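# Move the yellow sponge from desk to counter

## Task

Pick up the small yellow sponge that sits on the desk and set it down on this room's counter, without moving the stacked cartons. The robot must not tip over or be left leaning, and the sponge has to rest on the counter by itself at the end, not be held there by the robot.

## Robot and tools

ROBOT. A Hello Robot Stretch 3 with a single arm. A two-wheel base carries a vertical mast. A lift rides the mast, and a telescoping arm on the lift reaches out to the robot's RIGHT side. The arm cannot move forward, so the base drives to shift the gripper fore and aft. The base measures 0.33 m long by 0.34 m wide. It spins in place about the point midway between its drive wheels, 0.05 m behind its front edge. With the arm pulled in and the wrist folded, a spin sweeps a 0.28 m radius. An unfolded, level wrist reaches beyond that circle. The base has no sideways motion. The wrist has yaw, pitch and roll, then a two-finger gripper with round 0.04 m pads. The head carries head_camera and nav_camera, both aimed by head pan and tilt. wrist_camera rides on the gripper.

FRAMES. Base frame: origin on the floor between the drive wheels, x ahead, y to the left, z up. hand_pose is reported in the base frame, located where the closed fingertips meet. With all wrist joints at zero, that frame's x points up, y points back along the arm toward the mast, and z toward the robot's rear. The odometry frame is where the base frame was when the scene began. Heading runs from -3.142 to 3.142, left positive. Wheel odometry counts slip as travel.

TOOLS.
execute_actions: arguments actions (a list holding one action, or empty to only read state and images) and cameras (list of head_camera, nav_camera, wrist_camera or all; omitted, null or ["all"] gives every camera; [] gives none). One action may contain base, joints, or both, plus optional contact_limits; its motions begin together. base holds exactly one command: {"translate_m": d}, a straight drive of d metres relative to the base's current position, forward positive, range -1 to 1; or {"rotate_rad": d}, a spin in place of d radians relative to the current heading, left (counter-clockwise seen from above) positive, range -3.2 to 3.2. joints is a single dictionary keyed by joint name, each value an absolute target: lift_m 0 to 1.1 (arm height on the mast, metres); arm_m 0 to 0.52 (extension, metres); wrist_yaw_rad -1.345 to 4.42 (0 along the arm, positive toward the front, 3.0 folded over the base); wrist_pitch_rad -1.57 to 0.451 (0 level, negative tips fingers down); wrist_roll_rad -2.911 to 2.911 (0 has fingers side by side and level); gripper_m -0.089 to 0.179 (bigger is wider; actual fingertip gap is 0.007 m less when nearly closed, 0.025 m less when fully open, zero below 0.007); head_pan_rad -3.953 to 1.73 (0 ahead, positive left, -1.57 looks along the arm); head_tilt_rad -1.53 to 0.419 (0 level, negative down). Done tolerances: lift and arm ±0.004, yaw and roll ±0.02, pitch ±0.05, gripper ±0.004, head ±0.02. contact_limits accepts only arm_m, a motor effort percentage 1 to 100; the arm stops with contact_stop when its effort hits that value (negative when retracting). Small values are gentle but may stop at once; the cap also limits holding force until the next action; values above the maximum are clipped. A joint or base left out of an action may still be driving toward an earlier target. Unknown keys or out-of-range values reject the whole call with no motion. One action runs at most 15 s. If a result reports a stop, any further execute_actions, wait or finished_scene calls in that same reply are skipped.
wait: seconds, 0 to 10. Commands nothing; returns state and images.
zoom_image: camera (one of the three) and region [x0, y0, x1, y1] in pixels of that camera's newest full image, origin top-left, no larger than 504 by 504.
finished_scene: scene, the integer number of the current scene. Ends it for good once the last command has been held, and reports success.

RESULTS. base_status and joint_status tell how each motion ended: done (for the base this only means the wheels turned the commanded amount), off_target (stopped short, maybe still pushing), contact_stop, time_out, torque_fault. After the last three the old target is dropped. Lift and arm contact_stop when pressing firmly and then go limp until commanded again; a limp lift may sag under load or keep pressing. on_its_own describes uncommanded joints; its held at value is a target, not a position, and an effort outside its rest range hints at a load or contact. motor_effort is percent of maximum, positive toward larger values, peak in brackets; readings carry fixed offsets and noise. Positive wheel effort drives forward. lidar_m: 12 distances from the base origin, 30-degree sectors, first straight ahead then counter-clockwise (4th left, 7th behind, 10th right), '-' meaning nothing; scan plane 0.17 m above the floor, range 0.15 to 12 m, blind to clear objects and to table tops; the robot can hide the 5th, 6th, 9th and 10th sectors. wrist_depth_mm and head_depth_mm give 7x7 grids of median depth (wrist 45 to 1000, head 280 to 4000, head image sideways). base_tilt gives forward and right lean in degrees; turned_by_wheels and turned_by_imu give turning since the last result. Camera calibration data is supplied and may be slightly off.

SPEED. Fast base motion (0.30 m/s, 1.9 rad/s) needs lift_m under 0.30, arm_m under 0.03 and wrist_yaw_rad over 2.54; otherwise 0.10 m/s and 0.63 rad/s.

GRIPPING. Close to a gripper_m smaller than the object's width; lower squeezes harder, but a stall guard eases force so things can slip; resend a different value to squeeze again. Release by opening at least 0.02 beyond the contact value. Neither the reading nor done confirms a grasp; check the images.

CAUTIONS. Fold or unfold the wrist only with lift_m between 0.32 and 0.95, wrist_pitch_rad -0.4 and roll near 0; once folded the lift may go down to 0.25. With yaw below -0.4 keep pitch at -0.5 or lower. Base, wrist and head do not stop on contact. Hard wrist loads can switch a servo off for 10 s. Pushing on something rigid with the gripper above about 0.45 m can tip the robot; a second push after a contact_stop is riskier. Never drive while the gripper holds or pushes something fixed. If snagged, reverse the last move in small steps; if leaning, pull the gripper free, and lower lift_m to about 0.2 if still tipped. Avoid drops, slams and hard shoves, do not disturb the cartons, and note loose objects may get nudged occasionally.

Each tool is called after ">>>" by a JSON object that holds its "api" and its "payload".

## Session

>>> {"api": "execute_actions", "payload": {"actions": []}}

Scene clock: 0.00 s.
base_odometry: x=+0.000 y=+0.000 heading=+0.000 (m, m, rad; odometry frame)
turned_by_wheels: +0.000 (rad since the last result)
turned_by_imu: +0.000 (rad since the last result)
base_tilt: forward=+1.8 right=+1.0 (deg)
lidar_m: 1.00 1.00 1.11 2.11 2.11 1.40 1.40 1.24 1.85 1.64 1.67 1.19
head_depth_mm: 1104 1510 1515 1533 1348 1430 1196 / 1094 1458 1467 1497 1146 1442 1064 / 949 961 975 992 1005 1055 1056 / 1008 1180 1141 1251 1087 1427 1168 / 1050 1345 1350 959 955 1409 1185 / 1035 1314 1311 969 935 1374 1196 / 1023 1278 1275 1071 910 1336 1211
base_status: not commanded
joint_positions: lift_m=+0.444 arm_m=-0.001 wrist_yaw_rad=+2.895 wrist_pitch_rad=-0.609 wrist_roll_rad=+0.019 gripper_m=+0.037 head_pan_rad=+0.005 head_tilt_rad=+0.010
joint_status: not commanded
motor_effort: left_wheel=+1 right_wheel=-1 lift_m=+24 arm_m=+0 wrist_yaw_rad=+0 wrist_pitch_rad=+5 wrist_roll_rad=+0 gripper_m=-1 head_pan_rad=+0 head_tilt_rad=+2 (%)
hand_pose: x=+0.0267 y=+0.0466 z=+0.4160 quat_wxyz=(+0.295, +0.701, +0.125, +0.637) (m; base frame)
wrist_depth_mm: - - - - - 961 761 / - - - - - 924 801 / - 872 862 829 831 824 790 / 745 - 728 723 717 703 688 / 657 636 659 633 625 612 614 / 586 584 - 562 543 553 551 / 523 531 - 518 507 502 496
pictures: head_camera (sideways: a quarter turn clockwise sets it upright), nav_camera (sideways: a quarter turn counterclockwise sets it upright), wrist_camera
camera_calibration (this result's frames):
head_camera: T_world_to_cam=[[-0.0486841, 0.0490647, -0.997608, 1.32589], [-0.0851607, 0.994952, 0.05309, -0.0657134], [0.995177, 0.0875417, -0.04426, 0.010898], [0, 0, 0, 1]] pos_world=[0.048108, -0.000626608, 1.32669]
nav_camera: T_world_to_cam=[[-0.104982, -0.0289636, 0.994052, -1.24674], [-0.0779173, -0.996263, -0.0372568, 0.110384], [0.991417, -0.0813652, 0.102333, -0.17372], [0, 0, 0, 1]] pos_world=[0.0499446, 0.0597269, 1.26122]
wrist_camera: T_world_to_cam=[[0.9245, -0.376769, -0.0578344, 0.00733022], [-0.314477, -0.668143, -0.674306, 0.346221], [0.215416, 0.641584, -0.736184, 0.432852], [0, 0, 0, 1]] pos_world=[0.00885867, -0.0436232, 0.552542]
Images, in order (width x height): head_camera 896x504, nav_camera 672x504, wrist_camera 644x364.

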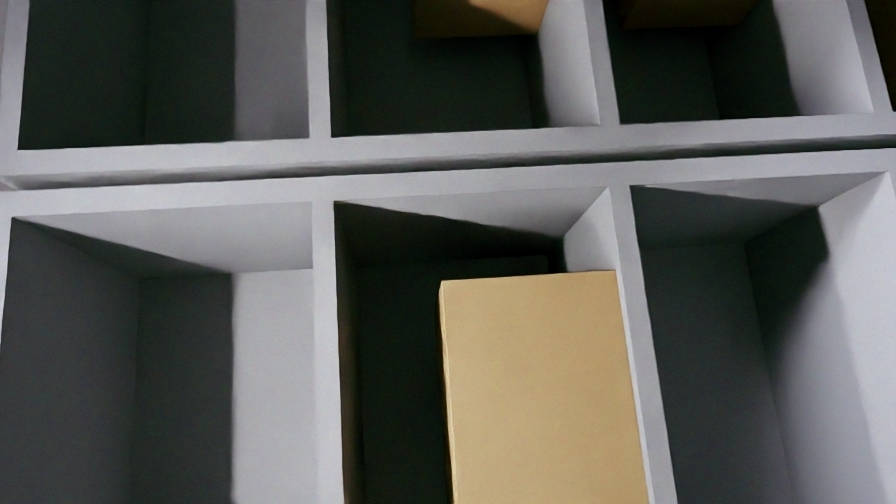

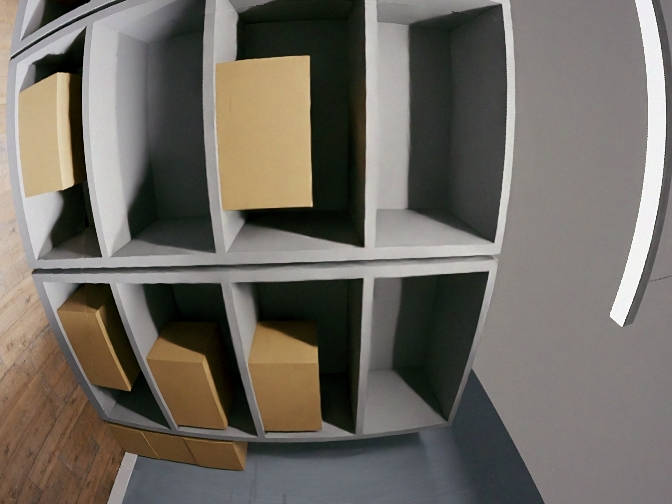

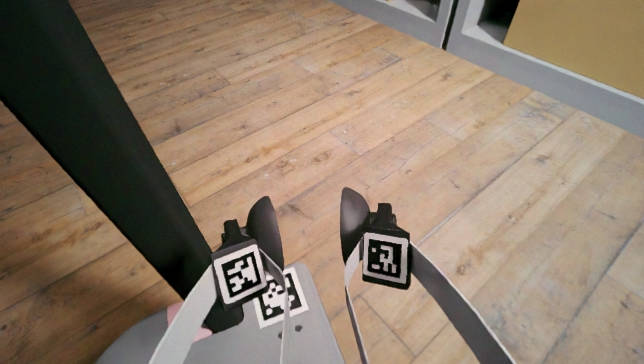

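>>> {"api": "execute_actions", "payload": {"actions": [{"joints": {"head_pan_rad": -2.95, "head_tilt_rad": -0.5}}], "cameras": ["head_camera", "nav_camera"]}}

Scene clock: 8.27 s.
base_odometry: x=+0.000 y=+0.000 heading=+0.000 (m, m, rad; odometry frame)
turned_by_wheels: +0.000 (rad since the last result)
turned_by_imu: -0.001 (rad since the last result)
base_tilt: forward=+1.9 right=+1.0 (deg)
lidar_m: 1.00 1.00 1.10 2.12 2.11 1.40 1.40 1.24 1.85 1.64 1.67 1.19
head_depth_mm: 1396 1422 1024 1948 1737 1419 1205 / 1383 1465 990 1915 1760 1449 1223 / 1366 1453 1007 1900 1787 1452 1230 / 1366 1448 970 1899 1799 1465 1240 / 1353 1441 992 1869 1834 1485 1252 / 1346 1429 961 1838 1853 1498 1265 / 1326 1438 980 1768 1706 1516 1278
base_status: not commanded
joint_positions: lift_m=+0.444 arm_m=-0.001 wrist_yaw_rad=+2.895 wrist_pitch_rad=-0.609 wrist_roll_rad=+0.019 gripper_m=+0.037 head_pan_rad=-2.943 head_tilt_rad=-0.494
joint_status: all done
motor_effort: left_wheel=+1(1) right_wheel=+0(1) lift_m=+24(24) arm_m=+0(0) wrist_yaw_rad=-1(0) wrist_pitch_rad=+5(5) wrist_roll_rad=+0(0) gripper_m=-1(0) head_pan_rad=-5(59) head_tilt_rad=-3(31) (%)
hand_pose: x=+0.0267 y=+0.0466 z=+0.4160 quat_wxyz=(+0.295, +0.701, +0.125, +0.637) (m; base frame)
wrist_depth_mm: - - - - - 962 750 / - - - - - 931 805 / - 877 849 843 822 820 781 / 747 - 737 721 711 702 697 / 655 638 666 632 636 624 617 / 581 575 - 565 551 554 549 / 524 531 - 517 502 503 497
pictures: head_camera (sideways: a quarter turn clockwise sets it upright), nav_camera (sideways: a quarter turn counterclockwise sets it upright)
camera_calibration (this result's frames):
head_camera: T_world_to_cam=[[0.522924, 0.055074, -0.850598, 1.13039], [0.240481, -0.966904, 0.0852368, -0.109505], [-0.817753, -0.249125, -0.518862, 0.639647], [0, 0, 0, 1]] pos_world=[-0.0417017, -0.00878377, 1.30273]
nav_camera: T_world_to_cam=[[-0.385243, -0.0486008, 0.921535, -1.14998], [-0.108014, 0.994123, 0.00727436, 0.0525831], [-0.916472, -0.0967361, -0.388228, 0.476479], [0, 0, 0, 1]] pos_world=[-0.000663587, -0.0620714, 1.24435]
Images, in order (width x height): head_camera 896x504, nav_camera 672x504.

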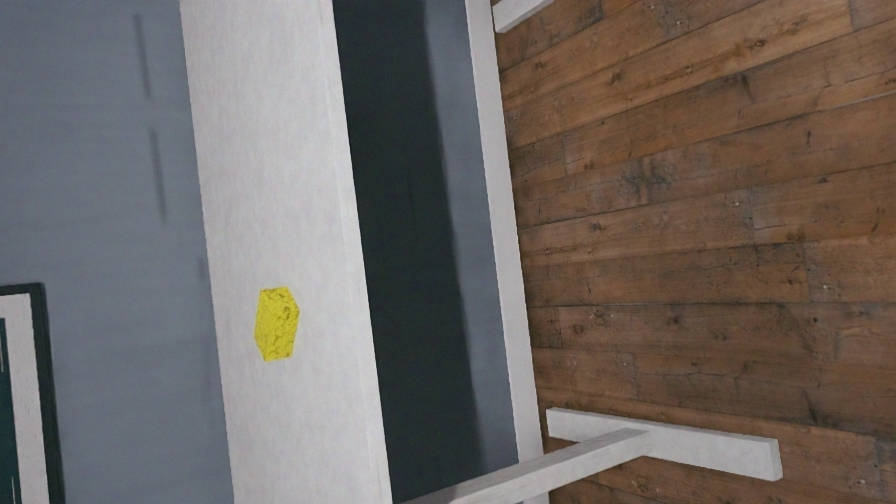

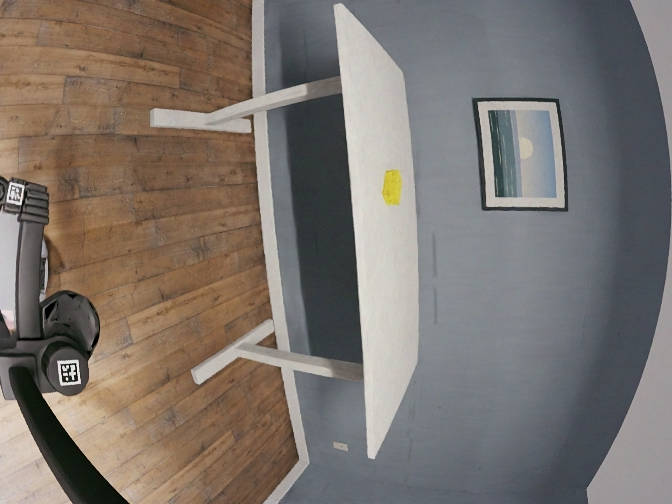

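>>> {"api": "zoom_image", "payload": {"camera": "head_camera", "region": [220, 265, 340, 385]}}

Region (220, 265, 340, 385) of head_camera's 896x504 image, scaled by 4.200, with more detail than that image has.

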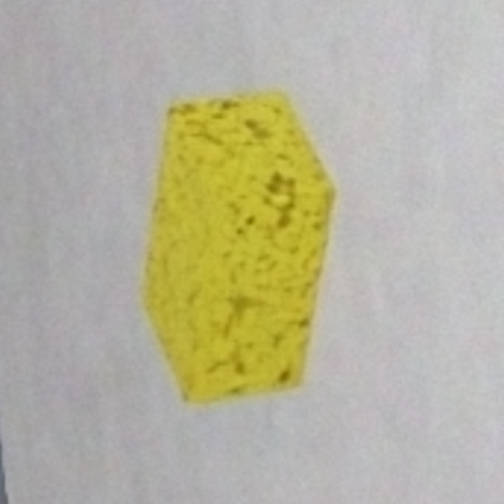

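>>> {"api": "execute_actions", "payload": {"actions": [{"base": {"translate_m": -0.36}, "joints": {"lift_m": 0.84, "wrist_yaw_rad": 0.875, "wrist_pitch_rad": -0.45, "gripper_m": 0.13, "head_pan_rad": 1.05, "head_tilt_rad": -0.45}}], "cameras": ["head_camera", "nav_camera"]}}

Scene clock: 98.57 s.
base_odometry: x=-0.360 y=+0.000 heading=+0.000 (m, m, rad; odometry frame)
turned_by_wheels: +0.000 (rad since the last result)
turned_by_imu: +0.000 (rad since the last result)
base_tilt: forward=+1.8 right=+1.1 (deg)
lidar_m: 1.34 1.34 1.54 2.01 2.00 1.05 1.29 1.29 0.99 1.76 1.75 1.59
head_depth_mm: 1556 1493 1469 1823 1767 1466 1233 / 1381 1426 1573 1775 1821 1484 1243 / 1685 1542 1993 1970 1859 1492 1254 / 1584 1724 1985 2190 1884 1502 1267 / 2213 2385 2581 2539 1912 1532 1280 / 2019 2167 2319 2381 1936 1539 1285 / 1861 1979 2122 2258 1953 1570 1298
base_status: done
joint_positions: lift_m=+0.840 arm_m=-0.001 wrist_yaw_rad=+0.877 wrist_pitch_rad=-0.467 wrist_roll_rad=+0.019 gripper_m=+0.130 head_pan_rad=+1.043 head_tilt_rad=-0.458
joint_status: all done
motor_effort: left_wheel=+1(4) right_wheel=-1(5) lift_m=+28(32) arm_m=+0(0) wrist_yaw_rad=-3(2) wrist_pitch_rad=+7(8) wrist_roll_rad=+0(0) gripper_m=+1(80) head_pan_rad=+5(61) head_tilt_rad=+4(10) (%)
hand_pose: x=+0.1461 y=-0.2834 z=+0.8416 quat_wxyz=(+0.687, +0.441, -0.560, +0.140) (m; base frame)
wrist_depth_mm: - - - - - - - / - - - - - - - / - - - - - - - / - - - - - - - / - - - - - - - / - - - - - - - / - 934 936 915 909 911 881
pictures: head_camera (sideways: a quarter turn clockwise sets it upright), nav_camera (sideways: a quarter turn counterclockwise sets it upright)
camera_calibration (this result's frames):
head_camera: T_world_to_cam=[[-0.290826, -0.400822, -0.86877, 1.15905], [-0.88389, 0.460165, 0.0835822, -0.100496], [0.366276, 0.792206, -0.488111, 0.592414], [0, 0, 0, 1]] pos_world=[0.0312678, 0.0415057, 1.30451]
nav_camera: T_world_to_cam=[[0.202943, 0.291515, 0.93479, -1.17087], [0.814587, -0.580028, 0.00403498, 0.0511723], [0.543381, 0.760649, -0.355177, 0.424562], [0, 0, 0, 1]] pos_world=[-0.0347623, 0.0480655, 1.24511]
Images, in order (width x height): head_camera 896x504, nav_camera 672x504.

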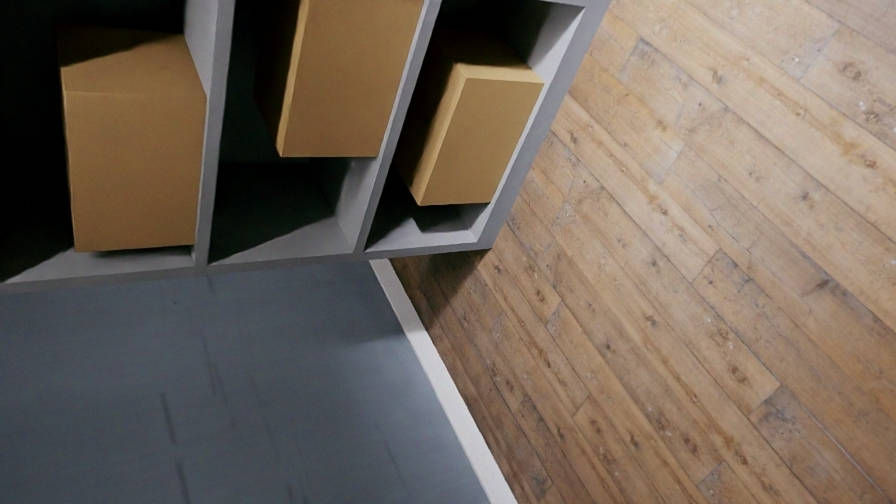

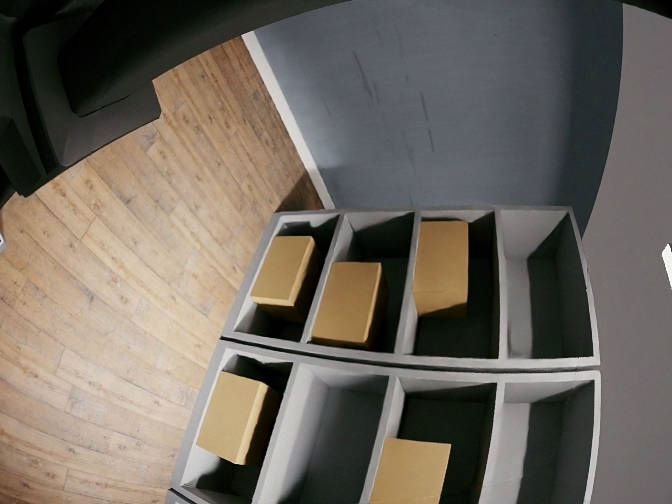

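>>> {"api": "execute_actions", "payload": {"actions": [{"base": {"rotate_rad": -1.275}, "joints": {"lift_m": 1.095, "wrist_pitch_rad": -0.5, "arm_m": 0.05, "head_pan_rad": -1.45, "head_tilt_rad": -0.4}}]}}

Scene clock: 117.30 s.
base_odometry: x=-0.360 y=+0.000 heading=-1.275 (m, m, rad; odometry frame)
turned_by_wheels: -1.275 (rad since the last result)
turned_by_imu: -1.252 (rad since the last result)
base_tilt: forward=+1.8 right=+1.0 (deg)
lidar_m: 1.75 1.84 1.40 1.34 1.38 1.89 2.01 1.84 1.05 1.29 0.99 1.83
head_depth_mm: 1016 - - - - 1519 1269 / 1044 1135 1118 - - 1494 1283 / 1038 1152 1210 - - 1513 1290 / 1054 1177 - 719 1660 1571 1294 / 1070 1187 1263 720 1685 1594 1318 / 1089 1209 1241 772 608 1555 1317 / 1116 1234 1280 784 614 1483 1337
base_status: done
joint_positions: lift_m=+1.095 arm_m=+0.050 wrist_yaw_rad=+0.876 wrist_pitch_rad=-0.513 wrist_roll_rad=+0.019 gripper_m=+0.130 head_pan_rad=-1.443 head_tilt_rad=-0.408
joint_status: all done
motor_effort: left_wheel=+3(7) right_wheel=-4(7) lift_m=+28(32) arm_m=+6(7) wrist_yaw_rad=-1(1) wrist_pitch_rad=+5(6) wrist_roll_rad=+0(0) gripper_m=+0(0) head_pan_rad=-5(61) head_tilt_rad=+4(10) (%)
hand_pose: x=+0.1410 y=-0.3301 z=+1.0867 quat_wxyz=(+0.691, +0.454, -0.549, +0.123) (m; base frame)
wrist_depth_mm: - - - 785 756 726 703 / - - 588 578 560 527 533 / - - 535 463 450 417 431 / - - - 418 377 367 362 / - - - - - 318 311 / - - - - - - 276 / - - - - - - 252
pictures: head_camera (sideways: a quarter turn clockwise sets it upright), nav_camera (sideways: a quarter turn counterclockwise sets it upright), wrist_camera
camera_calibration (this result's frames):
head_camera: T_world_to_cam=[[-0.00830349, 0.45172, -0.892121, 1.18779], [0.980642, 0.178218, 0.0811121, -0.10866], [0.195632, -0.874178, -0.444456, 0.536651], [0, 0, 0, 1]] pos_world=[0.0114329, -0.0480538, 1.30698]
nav_camera: T_world_to_cam=[[0.0109222, -0.308422, 0.951187, -1.19111], [-0.999322, -0.0368185, -0.000463523, 0.0680936], [0.0351643, -0.950537, -0.308615, 0.367065], [0, 0, 0, 1]] pos_world=[0.0681493, -0.0159481, 1.24628]
wrist_camera: T_world_to_cam=[[-0.735518, -0.673772, -0.0710315, -0.0511507], [-0.413362, 0.529351, -0.740891, 1.06435], [0.536792, -0.515576, -0.667859, 0.642159], [0, 0, 0, 1]] pos_world=[0.0576337, -0.266796, 1.2138]
Images, in order (width x height): head_camera 896x504, nav_camera 672x504, wrist_camera 644x364.

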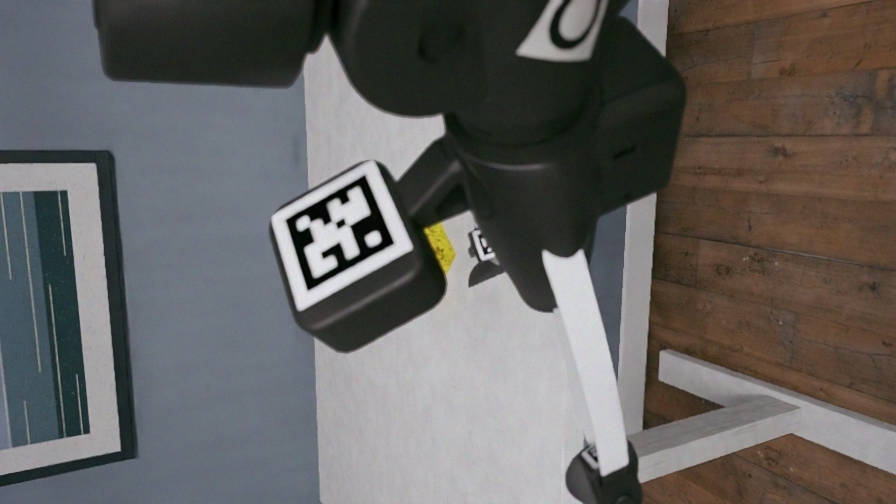

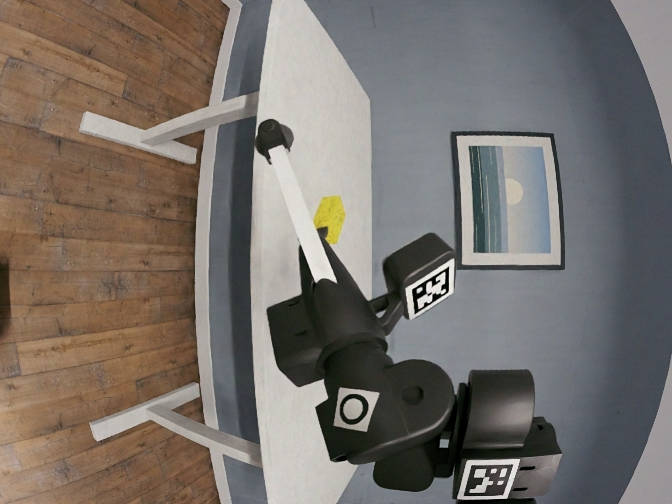

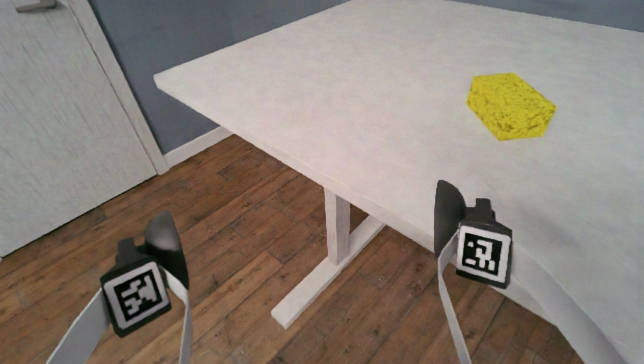

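>>> {"api": "zoom_image", "payload": {"camera": "wrist_camera", "region": [450, 50, 576, 160]}}

Region (450, 50, 576, 160) of wrist_camera's 644x364 image, scaled by 4.000; it fills the top 440 rows of this view, and the rest is white.

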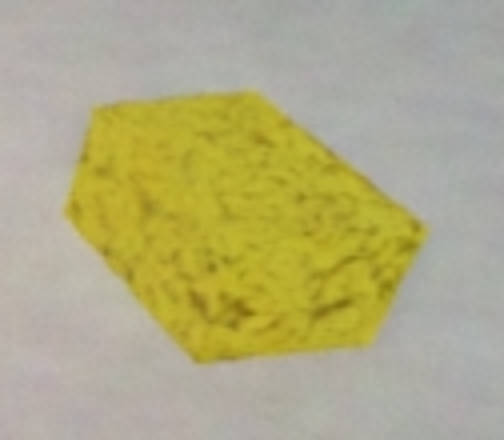

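>>> {"api": "execute_actions", "payload": {"actions": [{"base": {"translate_m": 0.02}, "joints": {"arm_m": 0.445, "head_pan_rad": -1.35, "head_tilt_rad": -0.4}}], "cameras": ["head_camera", "wrist_camera"]}}

Scene clock: 178.20 s.
base_odometry: x=-0.354 y=-0.019 heading=-1.275 (m, m, rad; odometry frame)
turned_by_wheels: +0.000 (rad since the last result)
turned_by_imu: -0.001 (rad since the last result)
base_tilt: forward=+1.9 right=+1.1 (deg)
lidar_m: 1.74 1.82 1.39 1.34 1.39 1.90 2.02 1.84 1.07 1.29 0.98 1.80
head_depth_mm: 1008 - 1002 704 563 1526 1266 / 1027 1109 1020 715 575 1545 1281 / 1049 1158 1064 713 604 1552 1290 / 1073 1191 1241 743 614 1571 1306 / 1101 1218 1205 757 1712 1555 1312 / 1136 1258 1242 770 1122 1314 1296 / 1173 1294 1381 787 1824 1623 1339
base_status: done
joint_positions: lift_m=+1.095 arm_m=+0.445 wrist_yaw_rad=+0.875 wrist_pitch_rad=-0.513 wrist_roll_rad=+0.019 gripper_m=+0.130 head_pan_rad=-1.357 head_tilt_rad=-0.408
joint_status: all done
motor_effort: left_wheel=+3(7) right_wheel=-3(4) lift_m=+28(28) arm_m=+6(6) wrist_yaw_rad=+0(1) wrist_pitch_rad=+5(5) wrist_roll_rad=+0(0) gripper_m=+1(0) head_pan_rad=+4(19) head_tilt_rad=+4(3) (%)
hand_pose: x=+0.1408 y=-0.7252 z=+1.0867 quat_wxyz=(+0.691, +0.453, -0.550, +0.123) (m; base frame)
wrist_depth_mm: - - - 739 655 543 461 / - - 590 571 558 551 492 / 492 480 468 456 447 442 429 / 401 393 389 385 377 369 360 / 341 346 332 325 321 317 311 / 296 - 289 236 280 269 271 / 264 253 254 209 249 248 241
pictures: head_camera (sideways: a quarter turn clockwise sets it upright), wrist_camera
camera_calibration (this result's frames):
head_camera: T_world_to_cam=[[-0.0471001, 0.449323, -0.892127, 1.18803], [0.961693, 0.261855, 0.0811114, -0.108543], [0.270053, -0.854132, -0.444444, 0.536181], [0, 0, 0, 1]] pos_world=[0.0155439, -0.0474174, 1.30698]
wrist_camera: T_world_to_cam=[[-0.736296, -0.672921, -0.0710315, -0.316798], [-0.41275, 0.529829, -0.740891, 1.27373], [0.536195, -0.516197, -0.667859, 0.438134], [0, 0, 0, 1]] pos_world=[0.0575502, -0.661877, 1.2138]
Images, in order (width x height): head_camera 896x504, wrist_camera 644x364.

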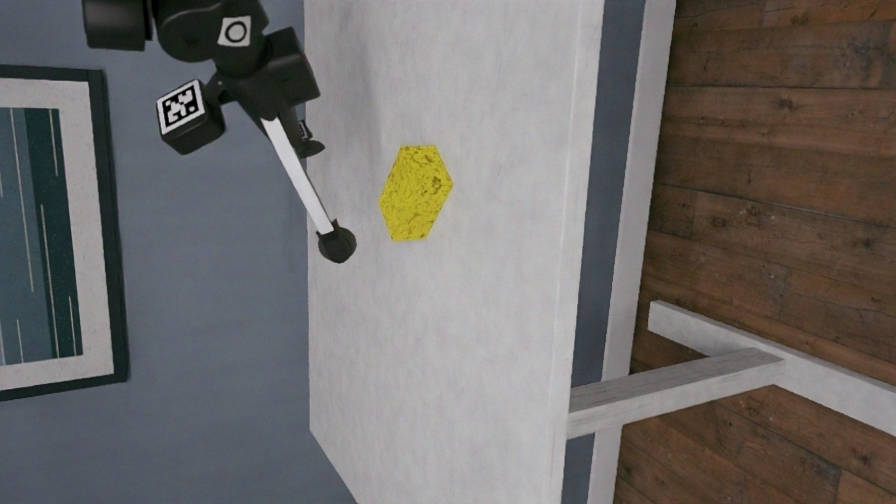

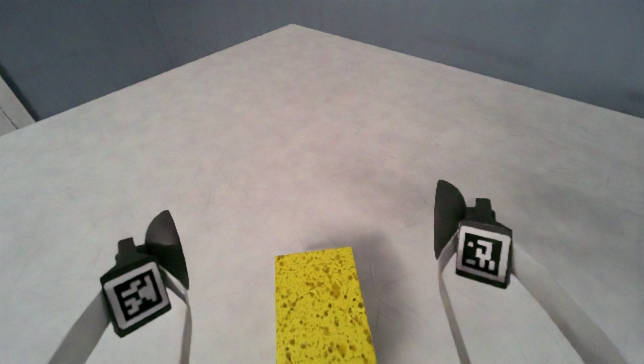

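>>> {"api": "execute_actions", "payload": {"actions": [{"joints": {"lift_m": 0.992}}], "cameras": ["head_camera", "wrist_camera"]}}

Scene clock: 206.90 s.
base_odometry: x=-0.354 y=-0.019 heading=-1.275 (m, m, rad; odometry frame)
turned_by_wheels: +0.000 (rad since the last result)
turned_by_imu: -0.001 (rad since the last result)
base_tilt: forward=+1.9 right=+1.0 (deg)
lidar_m: 1.73 1.82 1.39 1.34 1.39 1.90 2.02 1.84 1.07 1.29 0.98 1.80
head_depth_mm: 1021 1101 - 698 563 1527 1276 / 1022 1131 1188 684 574 1538 1281 / 1052 1156 1138 708 603 1556 1289 / 1070 1188 1173 722 612 1568 1296 / 1101 1226 1207 755 1707 1552 1308 / 1131 1262 1244 772 1116 1312 1294 / 1179 1289 1374 786 1840 1623 1338
base_status: not commanded
joint_positions: lift_m=+0.992 arm_m=+0.445 wrist_yaw_rad=+0.875 wrist_pitch_rad=-0.513 wrist_roll_rad=+0.019 gripper_m=+0.130 head_pan_rad=-1.357 head_tilt_rad=-0.408
joint_status: all done
motor_effort: left_wheel=+3(3) right_wheel=-4(3) lift_m=+19(20) arm_m=+6(6) wrist_yaw_rad=+0(0) wrist_pitch_rad=+5(5) wrist_roll_rad=+0(0) gripper_m=+0(0) head_pan_rad=+5(5) head_tilt_rad=+4(4) (%)
hand_pose: x=+0.1408 y=-0.7252 z=+0.9842 quat_wxyz=(+0.691, +0.453, -0.550, +0.123) (m; base frame)
wrist_depth_mm: - 510 494 475 457 440 433 / 386 372 362 353 341 333 325 / 301 292 286 278 275 266 262 / 247 241 228 168 230 225 221 / 208 212 197 144 191 195 190 / 181 - 169 125 164 165 167 / 164 155 150 131 147 151 149
pictures: head_camera (sideways: a quarter turn clockwise sets it upright), wrist_camera
camera_calibration (this result's frames):
head_camera: T_world_to_cam=[[-0.0471001, 0.449322, -0.892127, 1.18803], [0.961693, 0.261855, 0.0811114, -0.108543], [0.270053, -0.854132, -0.444443, 0.536181], [0, 0, 0, 1]] pos_world=[0.0155439, -0.0474174, 1.30698]
wrist_camera: T_world_to_cam=[[-0.736303, -0.672915, -0.0710156, -0.324094], [-0.412818, 0.529885, -0.740812, 1.19774], [0.536134, -0.516146, -0.667947, 0.369813], [0, 0, 0, 1]] pos_world=[0.0575483, -0.661876, 1.1113]
Images, in order (width x height): head_camera 896x504, wrist_camera 644x364.

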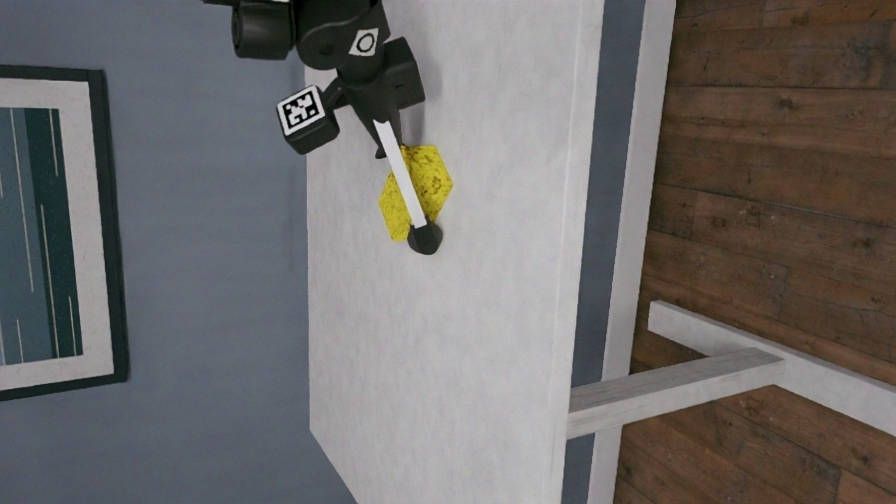

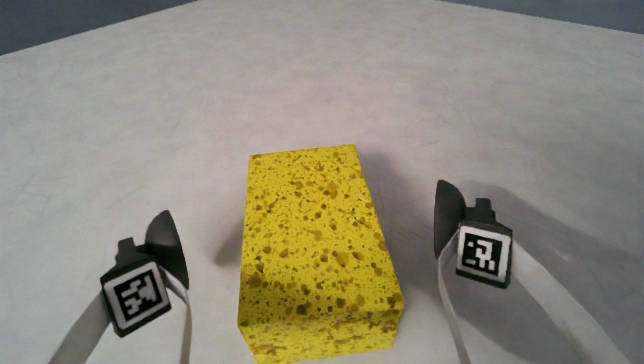

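>>> {"api": "execute_actions", "payload": {"actions": [{"joints": {"gripper_m": 0.03}}], "cameras": ["wrist_camera"]}}

>>> {"api": "execute_actions", "payload": {"actions": [{"joints": {"lift_m": 1.05}}], "cameras": ["head_camera", "wrist_camera"]}}

Scene clock: 214.20 s.
base_odometry: x=-0.354 y=-0.019 heading=-1.275 (m, m, rad; odometry frame)
turned_by_wheels: +0.000 (rad since the last result)
turned_by_imu: -0.001 (rad since the last result)
base_tilt: forward=+1.8 right=+1.1 (deg)
lidar_m: 1.73 1.83 1.38 1.34 1.39 1.90 2.02 1.83 1.06 1.29 0.98 1.80
head_depth_mm: 1024 1104 - 700 564 1524 1264 / 1025 1134 1191 685 575 1529 1280 / 1047 1162 1138 701 605 1553 1290 / 1077 1191 1167 738 614 1574 1305 / 1099 1225 1205 755 1713 1547 1308 / 1139 1254 1241 770 1116 1315 1296 / 1175 1292 1374 784 1846 1619 1336
base_status: not commanded
joint_positions: lift_m=+0.992 arm_m=+0.445 wrist_yaw_rad=+0.875 wrist_pitch_rad=-0.513 wrist_roll_rad=+0.019 gripper_m=+0.031 head_pan_rad=-1.357 head_tilt_rad=-0.408
joint_status: all done
motor_effort: left_wheel=+3(3) right_wheel=-4(4) lift_m=+19(19) arm_m=+6(6) wrist_yaw_rad=+1(0) wrist_pitch_rad=+5(5) wrist_roll_rad=+0(0) gripper_m=-16(90) head_pan_rad=+5(4) head_tilt_rad=+4(4) (%)
hand_pose: x=+0.1407 y=-0.7252 z=+0.9841 quat_wxyz=(+0.691, +0.454, -0.550, +0.123) (m; base frame)
wrist_depth_mm: - 509 497 473 454 444 431 / 382 375 362 351 341 333 324 / 299 292 286 281 274 266 262 / 246 241 230 165 229 225 221 / 208 205 149 142 197 193 189 / 181 179 127 125 163 169 166 / 160 158 153 127 148 150 148
pictures: wrist_camera
camera_calibration (this result's frames):
wrist_camera: T_world_to_cam=[[-0.736323, -0.672899, -0.0709665, -0.32414], [-0.413025, 0.530058, -0.740573, 1.19757], [0.535947, -0.51599, -0.668218, 0.370207], [0, 0, 0, 1]] pos_world=[0.0575428, -0.661871, 1.11126]
Images, in order (width x height): wrist_camera 644x364.

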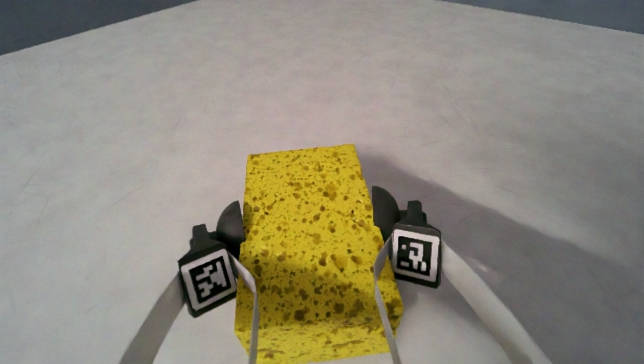

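Scene clock: 215.57 s.
base_odometry: x=-0.354 y=-0.019 heading=-1.275 (m, m, rad; odometry frame)
turned_by_wheels: +0.000 (rad since the last result)
turned_by_imu: +0.000 (rad since the last result)
base_tilt: forward=+1.9 right=+1.1 (deg)
lidar_m: 1.74 1.82 1.39 1.34 1.39 1.90 2.02 1.84 1.06 1.29 0.98 1.80
head_depth_mm: 1021 1082 936 702 563 1524 1270 / 1025 1120 963 717 573 1539 1280 / 1049 1162 1214 699 604 1555 1292 / 1073 1191 1177 741 614 1563 1301 / 1094 1224 1208 757 1704 1550 1316 / 1138 1253 1240 769 1118 1309 1296 / 1169 1289 1373 787 1846 1630 1340
base_status: not commanded
joint_positions: lift_m=+1.050 arm_m=+0.445 wrist_yaw_rad=+0.875 wrist_pitch_rad=-0.514 wrist_roll_rad=+0.019 gripper_m=+0.031 head_pan_rad=-1.357 head_tilt_rad=-0.408
joint_status: all done
motor_effort: left_wheel=+3(3) right_wheel=-3(3) lift_m=+29(34) arm_m=+6(6) wrist_yaw_rad=-1(1) wrist_pitch_rad=+5(6) wrist_roll_rad=+0(0) gripper_m=-17(16) head_pan_rad=+5(5) head_tilt_rad=+4(4) (%)
hand_pose: x=+0.1406 y=-0.7251 z=+1.0414 quat_wxyz=(+0.691, +0.454, -0.549, +0.122) (m; base frame)
wrist_depth_mm: - - 695 631 603 534 461 / - 504 484 477 458 453 441 / 408 393 386 379 371 361 354 / 331 327 312 165 310 302 299 / 281 279 149 143 267 261 256 / 244 243 127 125 221 230 225 / 215 215 207 127 201 204 201
pictures: head_camera (sideways: a quarter turn clockwise sets it upright), wrist_camera
camera_calibration (this result's frames):
head_camera: T_world_to_cam=[[-0.0471001, 0.449323, -0.892127, 1.18803], [0.961693, 0.261855, 0.0811114, -0.108543], [0.270053, -0.854132, -0.444444, 0.536181], [0, 0, 0, 1]] pos_world=[0.0155439, -0.0474174, 1.30698]
wrist_camera: T_world_to_cam=[[-0.736376, -0.672854, -0.0708346, -0.320193], [-0.413586, 0.530527, -0.739924, 1.23963], [0.53544, -0.515566, -0.668951, 0.409727], [0, 0, 0, 1]] pos_world=[0.0575278, -0.66186, 1.16864]
Images, in order (width x height): head_camera 896x504, wrist_camera 644x364.

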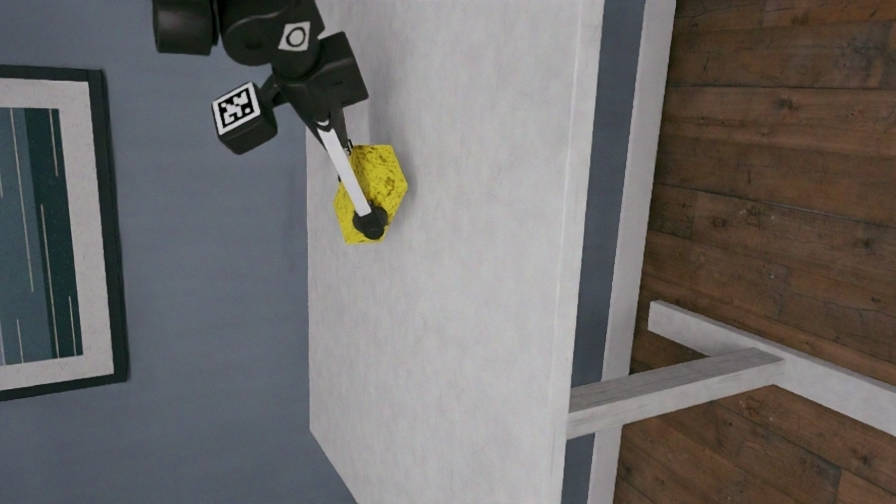

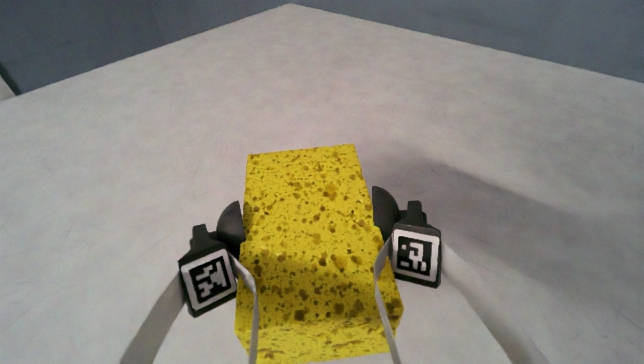

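>>> {"api": "execute_actions", "payload": {"actions": [{"base": {"rotate_rad": 1.0}, "joints": {"arm_m": 0.2, "wrist_yaw_rad": 1.57, "wrist_pitch_rad": -0.4, "head_pan_rad": 0.0, "head_tilt_rad": -0.6}}], "cameras": ["wrist_camera"]}}

>>> {"api": "execute_actions", "payload": {"actions": [{"base": {"rotate_rad": 1.71}, "joints": {"arm_m": 0.0, "lift_m": 0.72, "wrist_yaw_rad": 2.65}}]}}

Scene clock: 262.37 s.
base_odometry: x=-0.354 y=-0.019 heading=-0.275 (m, m, rad; odometry frame)
turned_by_wheels: +1.000 (rad since the last result)
turned_by_imu: +0.981 (rad since the last result)
base_tilt: forward=+1.8 right=+1.0 (deg)
lidar_m: 1.39 1.34 1.37 1.90 2.03 1.94 1.07 1.29 0.98 1.75 1.73 1.80
head_depth_mm: 1845 1813 2126 1955 1589 1332 1159 / 1498 1717 2077 1975 1612 1354 1168 / 1398 1633 1853 1945 1626 1355 1175 / 1365 1689 1766 1860 1649 1371 1179 / 1577 1829 1706 1791 1663 1392 1190 / 1392 1290 1467 1847 1686 1401 1207 / 1171 1429 1665 1651 1619 1419 1218
base_status: done
joint_positions: lift_m=+1.050 arm_m=+0.200 wrist_yaw_rad=+1.570 wrist_pitch_rad=-0.419 wrist_roll_rad=+0.019 gripper_m=+0.031 head_pan_rad=-0.007 head_tilt_rad=-0.592
joint_status: all done
motor_effort: left_wheel=-1(7) right_wheel=+1(8) lift_m=+29(29) arm_m=-6(7) wrist_yaw_rad=+0(2) wrist_pitch_rad=+7(8) wrist_roll_rad=+0(0) gripper_m=-16(16) head_pan_rad=+5(59) head_tilt_rad=-4(21) (%)
hand_pose: x=+0.2029 y=-0.3457 z=+1.0622 quat_wxyz=(+0.590, +0.596, -0.391, +0.379) (m; base frame)
wrist_depth_mm: - - - - - - - / - - - - - - - / - - - - - - - / - - - 165 - - - / - - 148 143 - - - / - - 127 125 - - - / - - - 127 - - -
pictures: wrist_camera
camera_calibration (this result's frames):
wrist_camera: T_world_to_cam=[[-0.127489, -0.988339, -0.0832605, -0.23702], [-0.583857, 0.142642, -0.799227, 1.04295], [0.801784, -0.0532801, -0.595234, 0.613374], [0, 0, 0, 1]] pos_world=[0.0869211, -0.350344, 1.17892]
Images, in order (width x height): wrist_camera 644x364.

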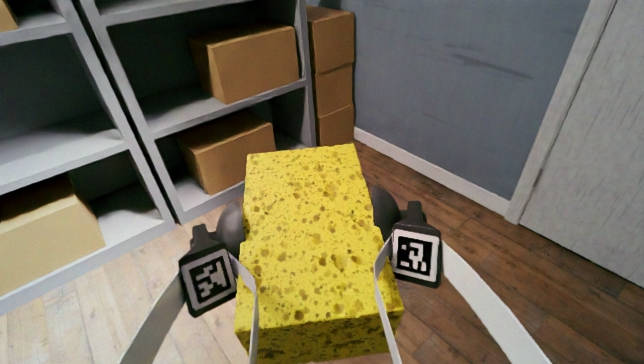

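Scene clock: 266.20 s.
base_odometry: x=-0.354 y=-0.019 heading=+1.435 (m, m, rad; odometry frame)
turned_by_wheels: +1.710 (rad since the last result)
turned_by_imu: +1.678 (rad since the last result)
base_tilt: forward=+1.8 right=+1.0 (deg)
lidar_m: 2.06 2.02 1.71 1.07 1.31 0.98 1.78 1.74 1.87 1.39 1.34 1.41
head_depth_mm: 2161 2397 2288 1957 1576 1331 1154 / 2058 2316 2498 1980 1604 1351 1165 / 1952 2179 2436 2013 1622 1365 1172 / 1862 2081 2342 2049 1650 1380 1180 / 1782 1982 2224 2084 1658 1390 1195 / 1700 1892 2126 2111 1679 1403 1204 / 1644 1798 1999 2142 1702 1426 1211
base_status: done
joint_positions: lift_m=+0.720 arm_m=+0.000 wrist_yaw_rad=+2.648 wrist_pitch_rad=-0.419 wrist_roll_rad=+0.019 gripper_m=+0.031 head_pan_rad=-0.007 head_tilt_rad=-0.592
joint_status: all done
motor_effort: left_wheel=-1(6) right_wheel=+2(6) lift_m=+19(25) arm_m=-6(6) wrist_yaw_rad=+1(2) wrist_pitch_rad=+7(7) wrist_roll_rad=+0(0) gripper_m=-16(16) head_pan_rad=+5(4) head_tilt_rad=-4(4) (%)
hand_pose: x=+0.0849 y=+0.0522 z=+0.7327 quat_wxyz=(+0.312, +0.712, -0.029, +0.628) (m; base frame)
wrist_depth_mm: - - - - - - - / - - - - - - - / - - - - - - - / - - - 165 - - - / - - 148 142 - - - / - - 127 125 898 927 906 / - 888 825 127 802 814 809
pictures: head_camera (sideways: a quarter turn clockwise sets it upright), nav_camera (sideways: a quarter turn counterclockwise sets it upright), wrist_camera
camera_calibration (this result's frames):
head_camera: T_world_to_cam=[[-0.604534, 0.0535051, -0.79478, 1.06449], [-0.0292054, 0.995582, 0.0892378, -0.113058], [0.796044, 0.0771592, -0.600301, 0.735756], [0, 0, 0, 1]] pos_world=[0.0545276, -0.00116798, 1.2978]
nav_camera: T_world_to_cam=[[0.476101, -0.0317621, 0.878817, -1.09951], [-0.0962389, -0.995227, 0.0161683, 0.0409338], [0.874109, -0.0922741, -0.476885, 0.580922], [0, 0, 0, 1]] pos_world=[0.019627, 0.0594199, 1.24264]
wrist_camera: T_world_to_cam=[[0.810823, -0.579339, -0.0832626, 0.0127261], [-0.401557, -0.447135, -0.799263, 0.669301], [0.425815, 0.681496, -0.595185, 0.526618], [0, 0, 0, 1]] pos_world=[0.0342021, -0.0522472, 0.849442]
Images, in order (width x height): head_camera 896x504, nav_camera 672x504, wrist_camera 644x364.

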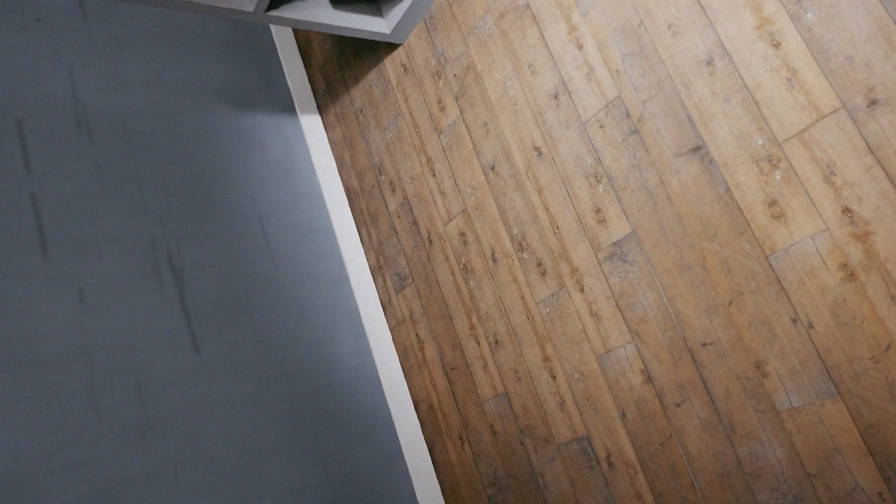

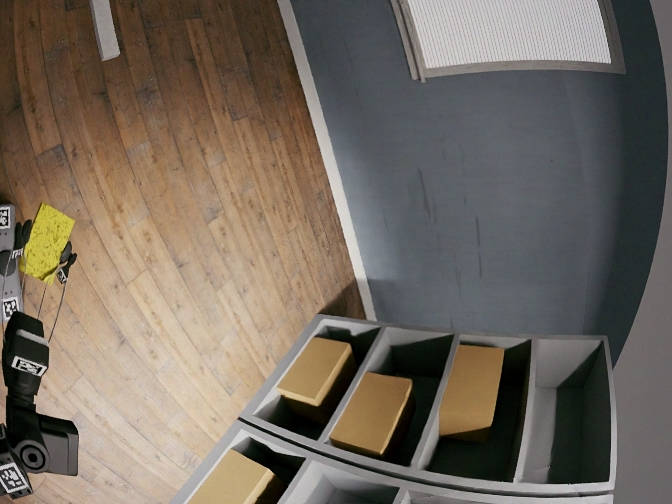

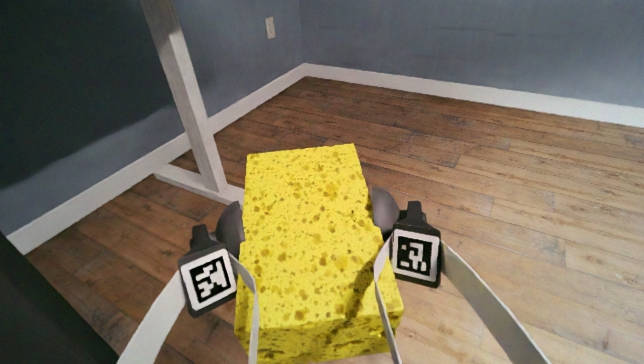

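>>> {"api": "execute_actions", "payload": {"actions": [{"base": {"translate_m": 0.4}, "joints": {"lift_m": 0.28}}], "cameras": []}}

>>> {"api": "execute_actions", "payload": {"actions": [{"base": {"translate_m": 1.0}, "joints": {"head_pan_rad": -0.5}}], "cameras": ["head_camera", "nav_camera"]}}

Scene clock: 299.43 s.
base_odometry: x=-0.300 y=+0.377 heading=+1.435 (m, m, rad; odometry frame)
turned_by_wheels: +0.000 (rad since the last result)
turned_by_imu: -0.002 (rad since the last result)
base_tilt: forward=+1.8 right=+1.0 (deg)
lidar_m: 1.70 1.66 1.76 1.05 1.48 1.34 2.14 2.09 1.56 1.19 1.15 1.24
head_depth_mm: 1775 2016 2271 1972 1589 1333 1158 / 1682 1916 2175 1992 1600 1344 1160 / 1597 1790 2042 2019 1627 1362 1173 / 1530 1697 1919 2041 1645 1376 1182 / 1457 1628 1821 1984 1669 1390 1197 / 1400 1552 1717 1923 1686 1406 1202 / 1347 1480 1646 1841 1712 1417 1211
base_status: done
joint_positions: lift_m=+0.280 arm_m=+0.000 wrist_yaw_rad=+2.649 wrist_pitch_rad=-0.419 wrist_roll_rad=+0.019 gripper_m=+0.031 head_pan_rad=-0.007 head_tilt_rad=-0.594
joint_status: all done
motor_effort: left_wheel=-1(10) right_wheel=+2(8) lift_m=+19(22) arm_m=-6(6) wrist_yaw_rad=+0(1) wrist_pitch_rad=+7(7) wrist_roll_rad=+0(0) gripper_m=-15(16) head_pan_rad=+5(4) head_tilt_rad=-3(4) (%)
hand_pose: x=+0.0849 y=+0.0522 z=+0.2928 quat_wxyz=(+0.311, +0.712, -0.029, +0.628) (m; base frame)
wrist_depth_mm: - - - - - - - / - - - - - - - / 828 875 854 825 806 783 749 / 708 688 657 167 647 628 623 / 591 573 149 142 544 523 518 / 507 484 126 125 429 454 442 / - - - 127 393 398 388
pictures: none
No camera images: the call's "cameras" was empty. Leave "cameras" out to get every camera's image.

Scene clock: 304.53 s.
base_odometry: x=-0.164 y=+1.368 heading=+1.435 (m, m, rad; odometry frame)
turned_by_wheels: +0.000 (rad since the last result)
turned_by_imu: -0.003 (rad since the last result)
base_tilt: forward=+1.8 right=+1.0 (deg)
lidar_m: 0.78 0.76 0.81 1.17 1.92 1.56 2.30 2.25 1.03 0.75 0.72 1.01
head_depth_mm: 1683 1978 2276 1949 1592 1306 1151 / 1394 1598 1866 1932 1606 1350 1163 / 1192 1334 1513 1747 1625 1363 1172 / 1038 1146 1276 1438 1556 1377 1183 / 919 1007 1100 1217 1367 1385 1194 / 827 891 971 1059 1172 1309 1205 / 752 806 866 937 1021 1128 1176
base_status: done
joint_positions: lift_m=+0.280 arm_m=+0.000 wrist_yaw_rad=+2.649 wrist_pitch_rad=-0.419 wrist_roll_rad=+0.019 gripper_m=+0.031 head_pan_rad=-0.493 head_tilt_rad=-0.594
joint_status: all done
motor_effort: left_wheel=-1(5) right_wheel=+1(9) lift_m=+19(19) arm_m=-5(6) wrist_yaw_rad=+0(1) wrist_pitch_rad=+7(7) wrist_roll_rad=+0(0) gripper_m=-16(15) head_pan_rad=-5(47) head_tilt_rad=-3(3) (%)
hand_pose: x=+0.0849 y=+0.0522 z=+0.2928 quat_wxyz=(+0.311, +0.712, -0.029, +0.628) (m; base frame)
wrist_depth_mm: - - 912 780 682 611 550 / - - - 862 750 655 587 / 921 886 851 826 753 704 624 / 713 692 645 166 643 631 609 / 583 569 148 142 546 531 514 / 507 484 126 125 436 454 449 / - - - 127 391 395 390
pictures: head_camera (sideways: a quarter turn clockwise sets it upright), nav_camera (sideways: a quarter turn counterclockwise sets it upright)
camera_calibration (this result's frames):
head_camera: T_world_to_cam=[[-0.510333, 0.330174, -0.794069, 1.06299], [0.439384, 0.893852, 0.0892802, -0.115971], [0.739258, -0.303338, -0.601235, 0.737318], [0, 0, 0, 1]] pos_world=[0.048368, -0.0236547, 1.29774]
nav_camera: T_world_to_cam=[[0.407022, -0.250995, 0.878256, -1.09836], [-0.550022, -0.834992, 0.0162733, 0.0435653], [0.729252, -0.489684, -0.477913, 0.583143], [0, 0, 0, 1]] pos_world=[0.0457584, 0.0462504, 1.24262]
Images, in order (width x height): head_camera 896x504, nav_camera 672x504.

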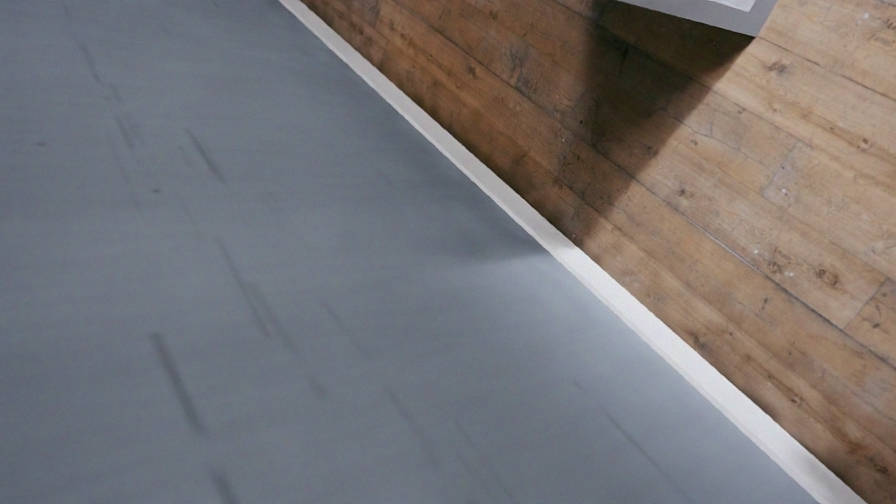

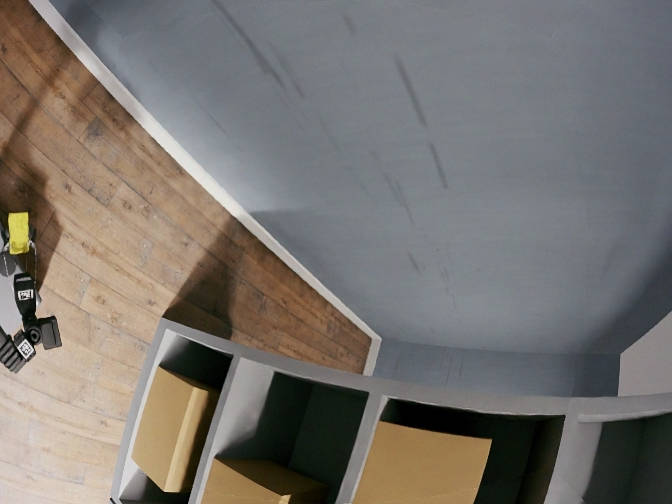

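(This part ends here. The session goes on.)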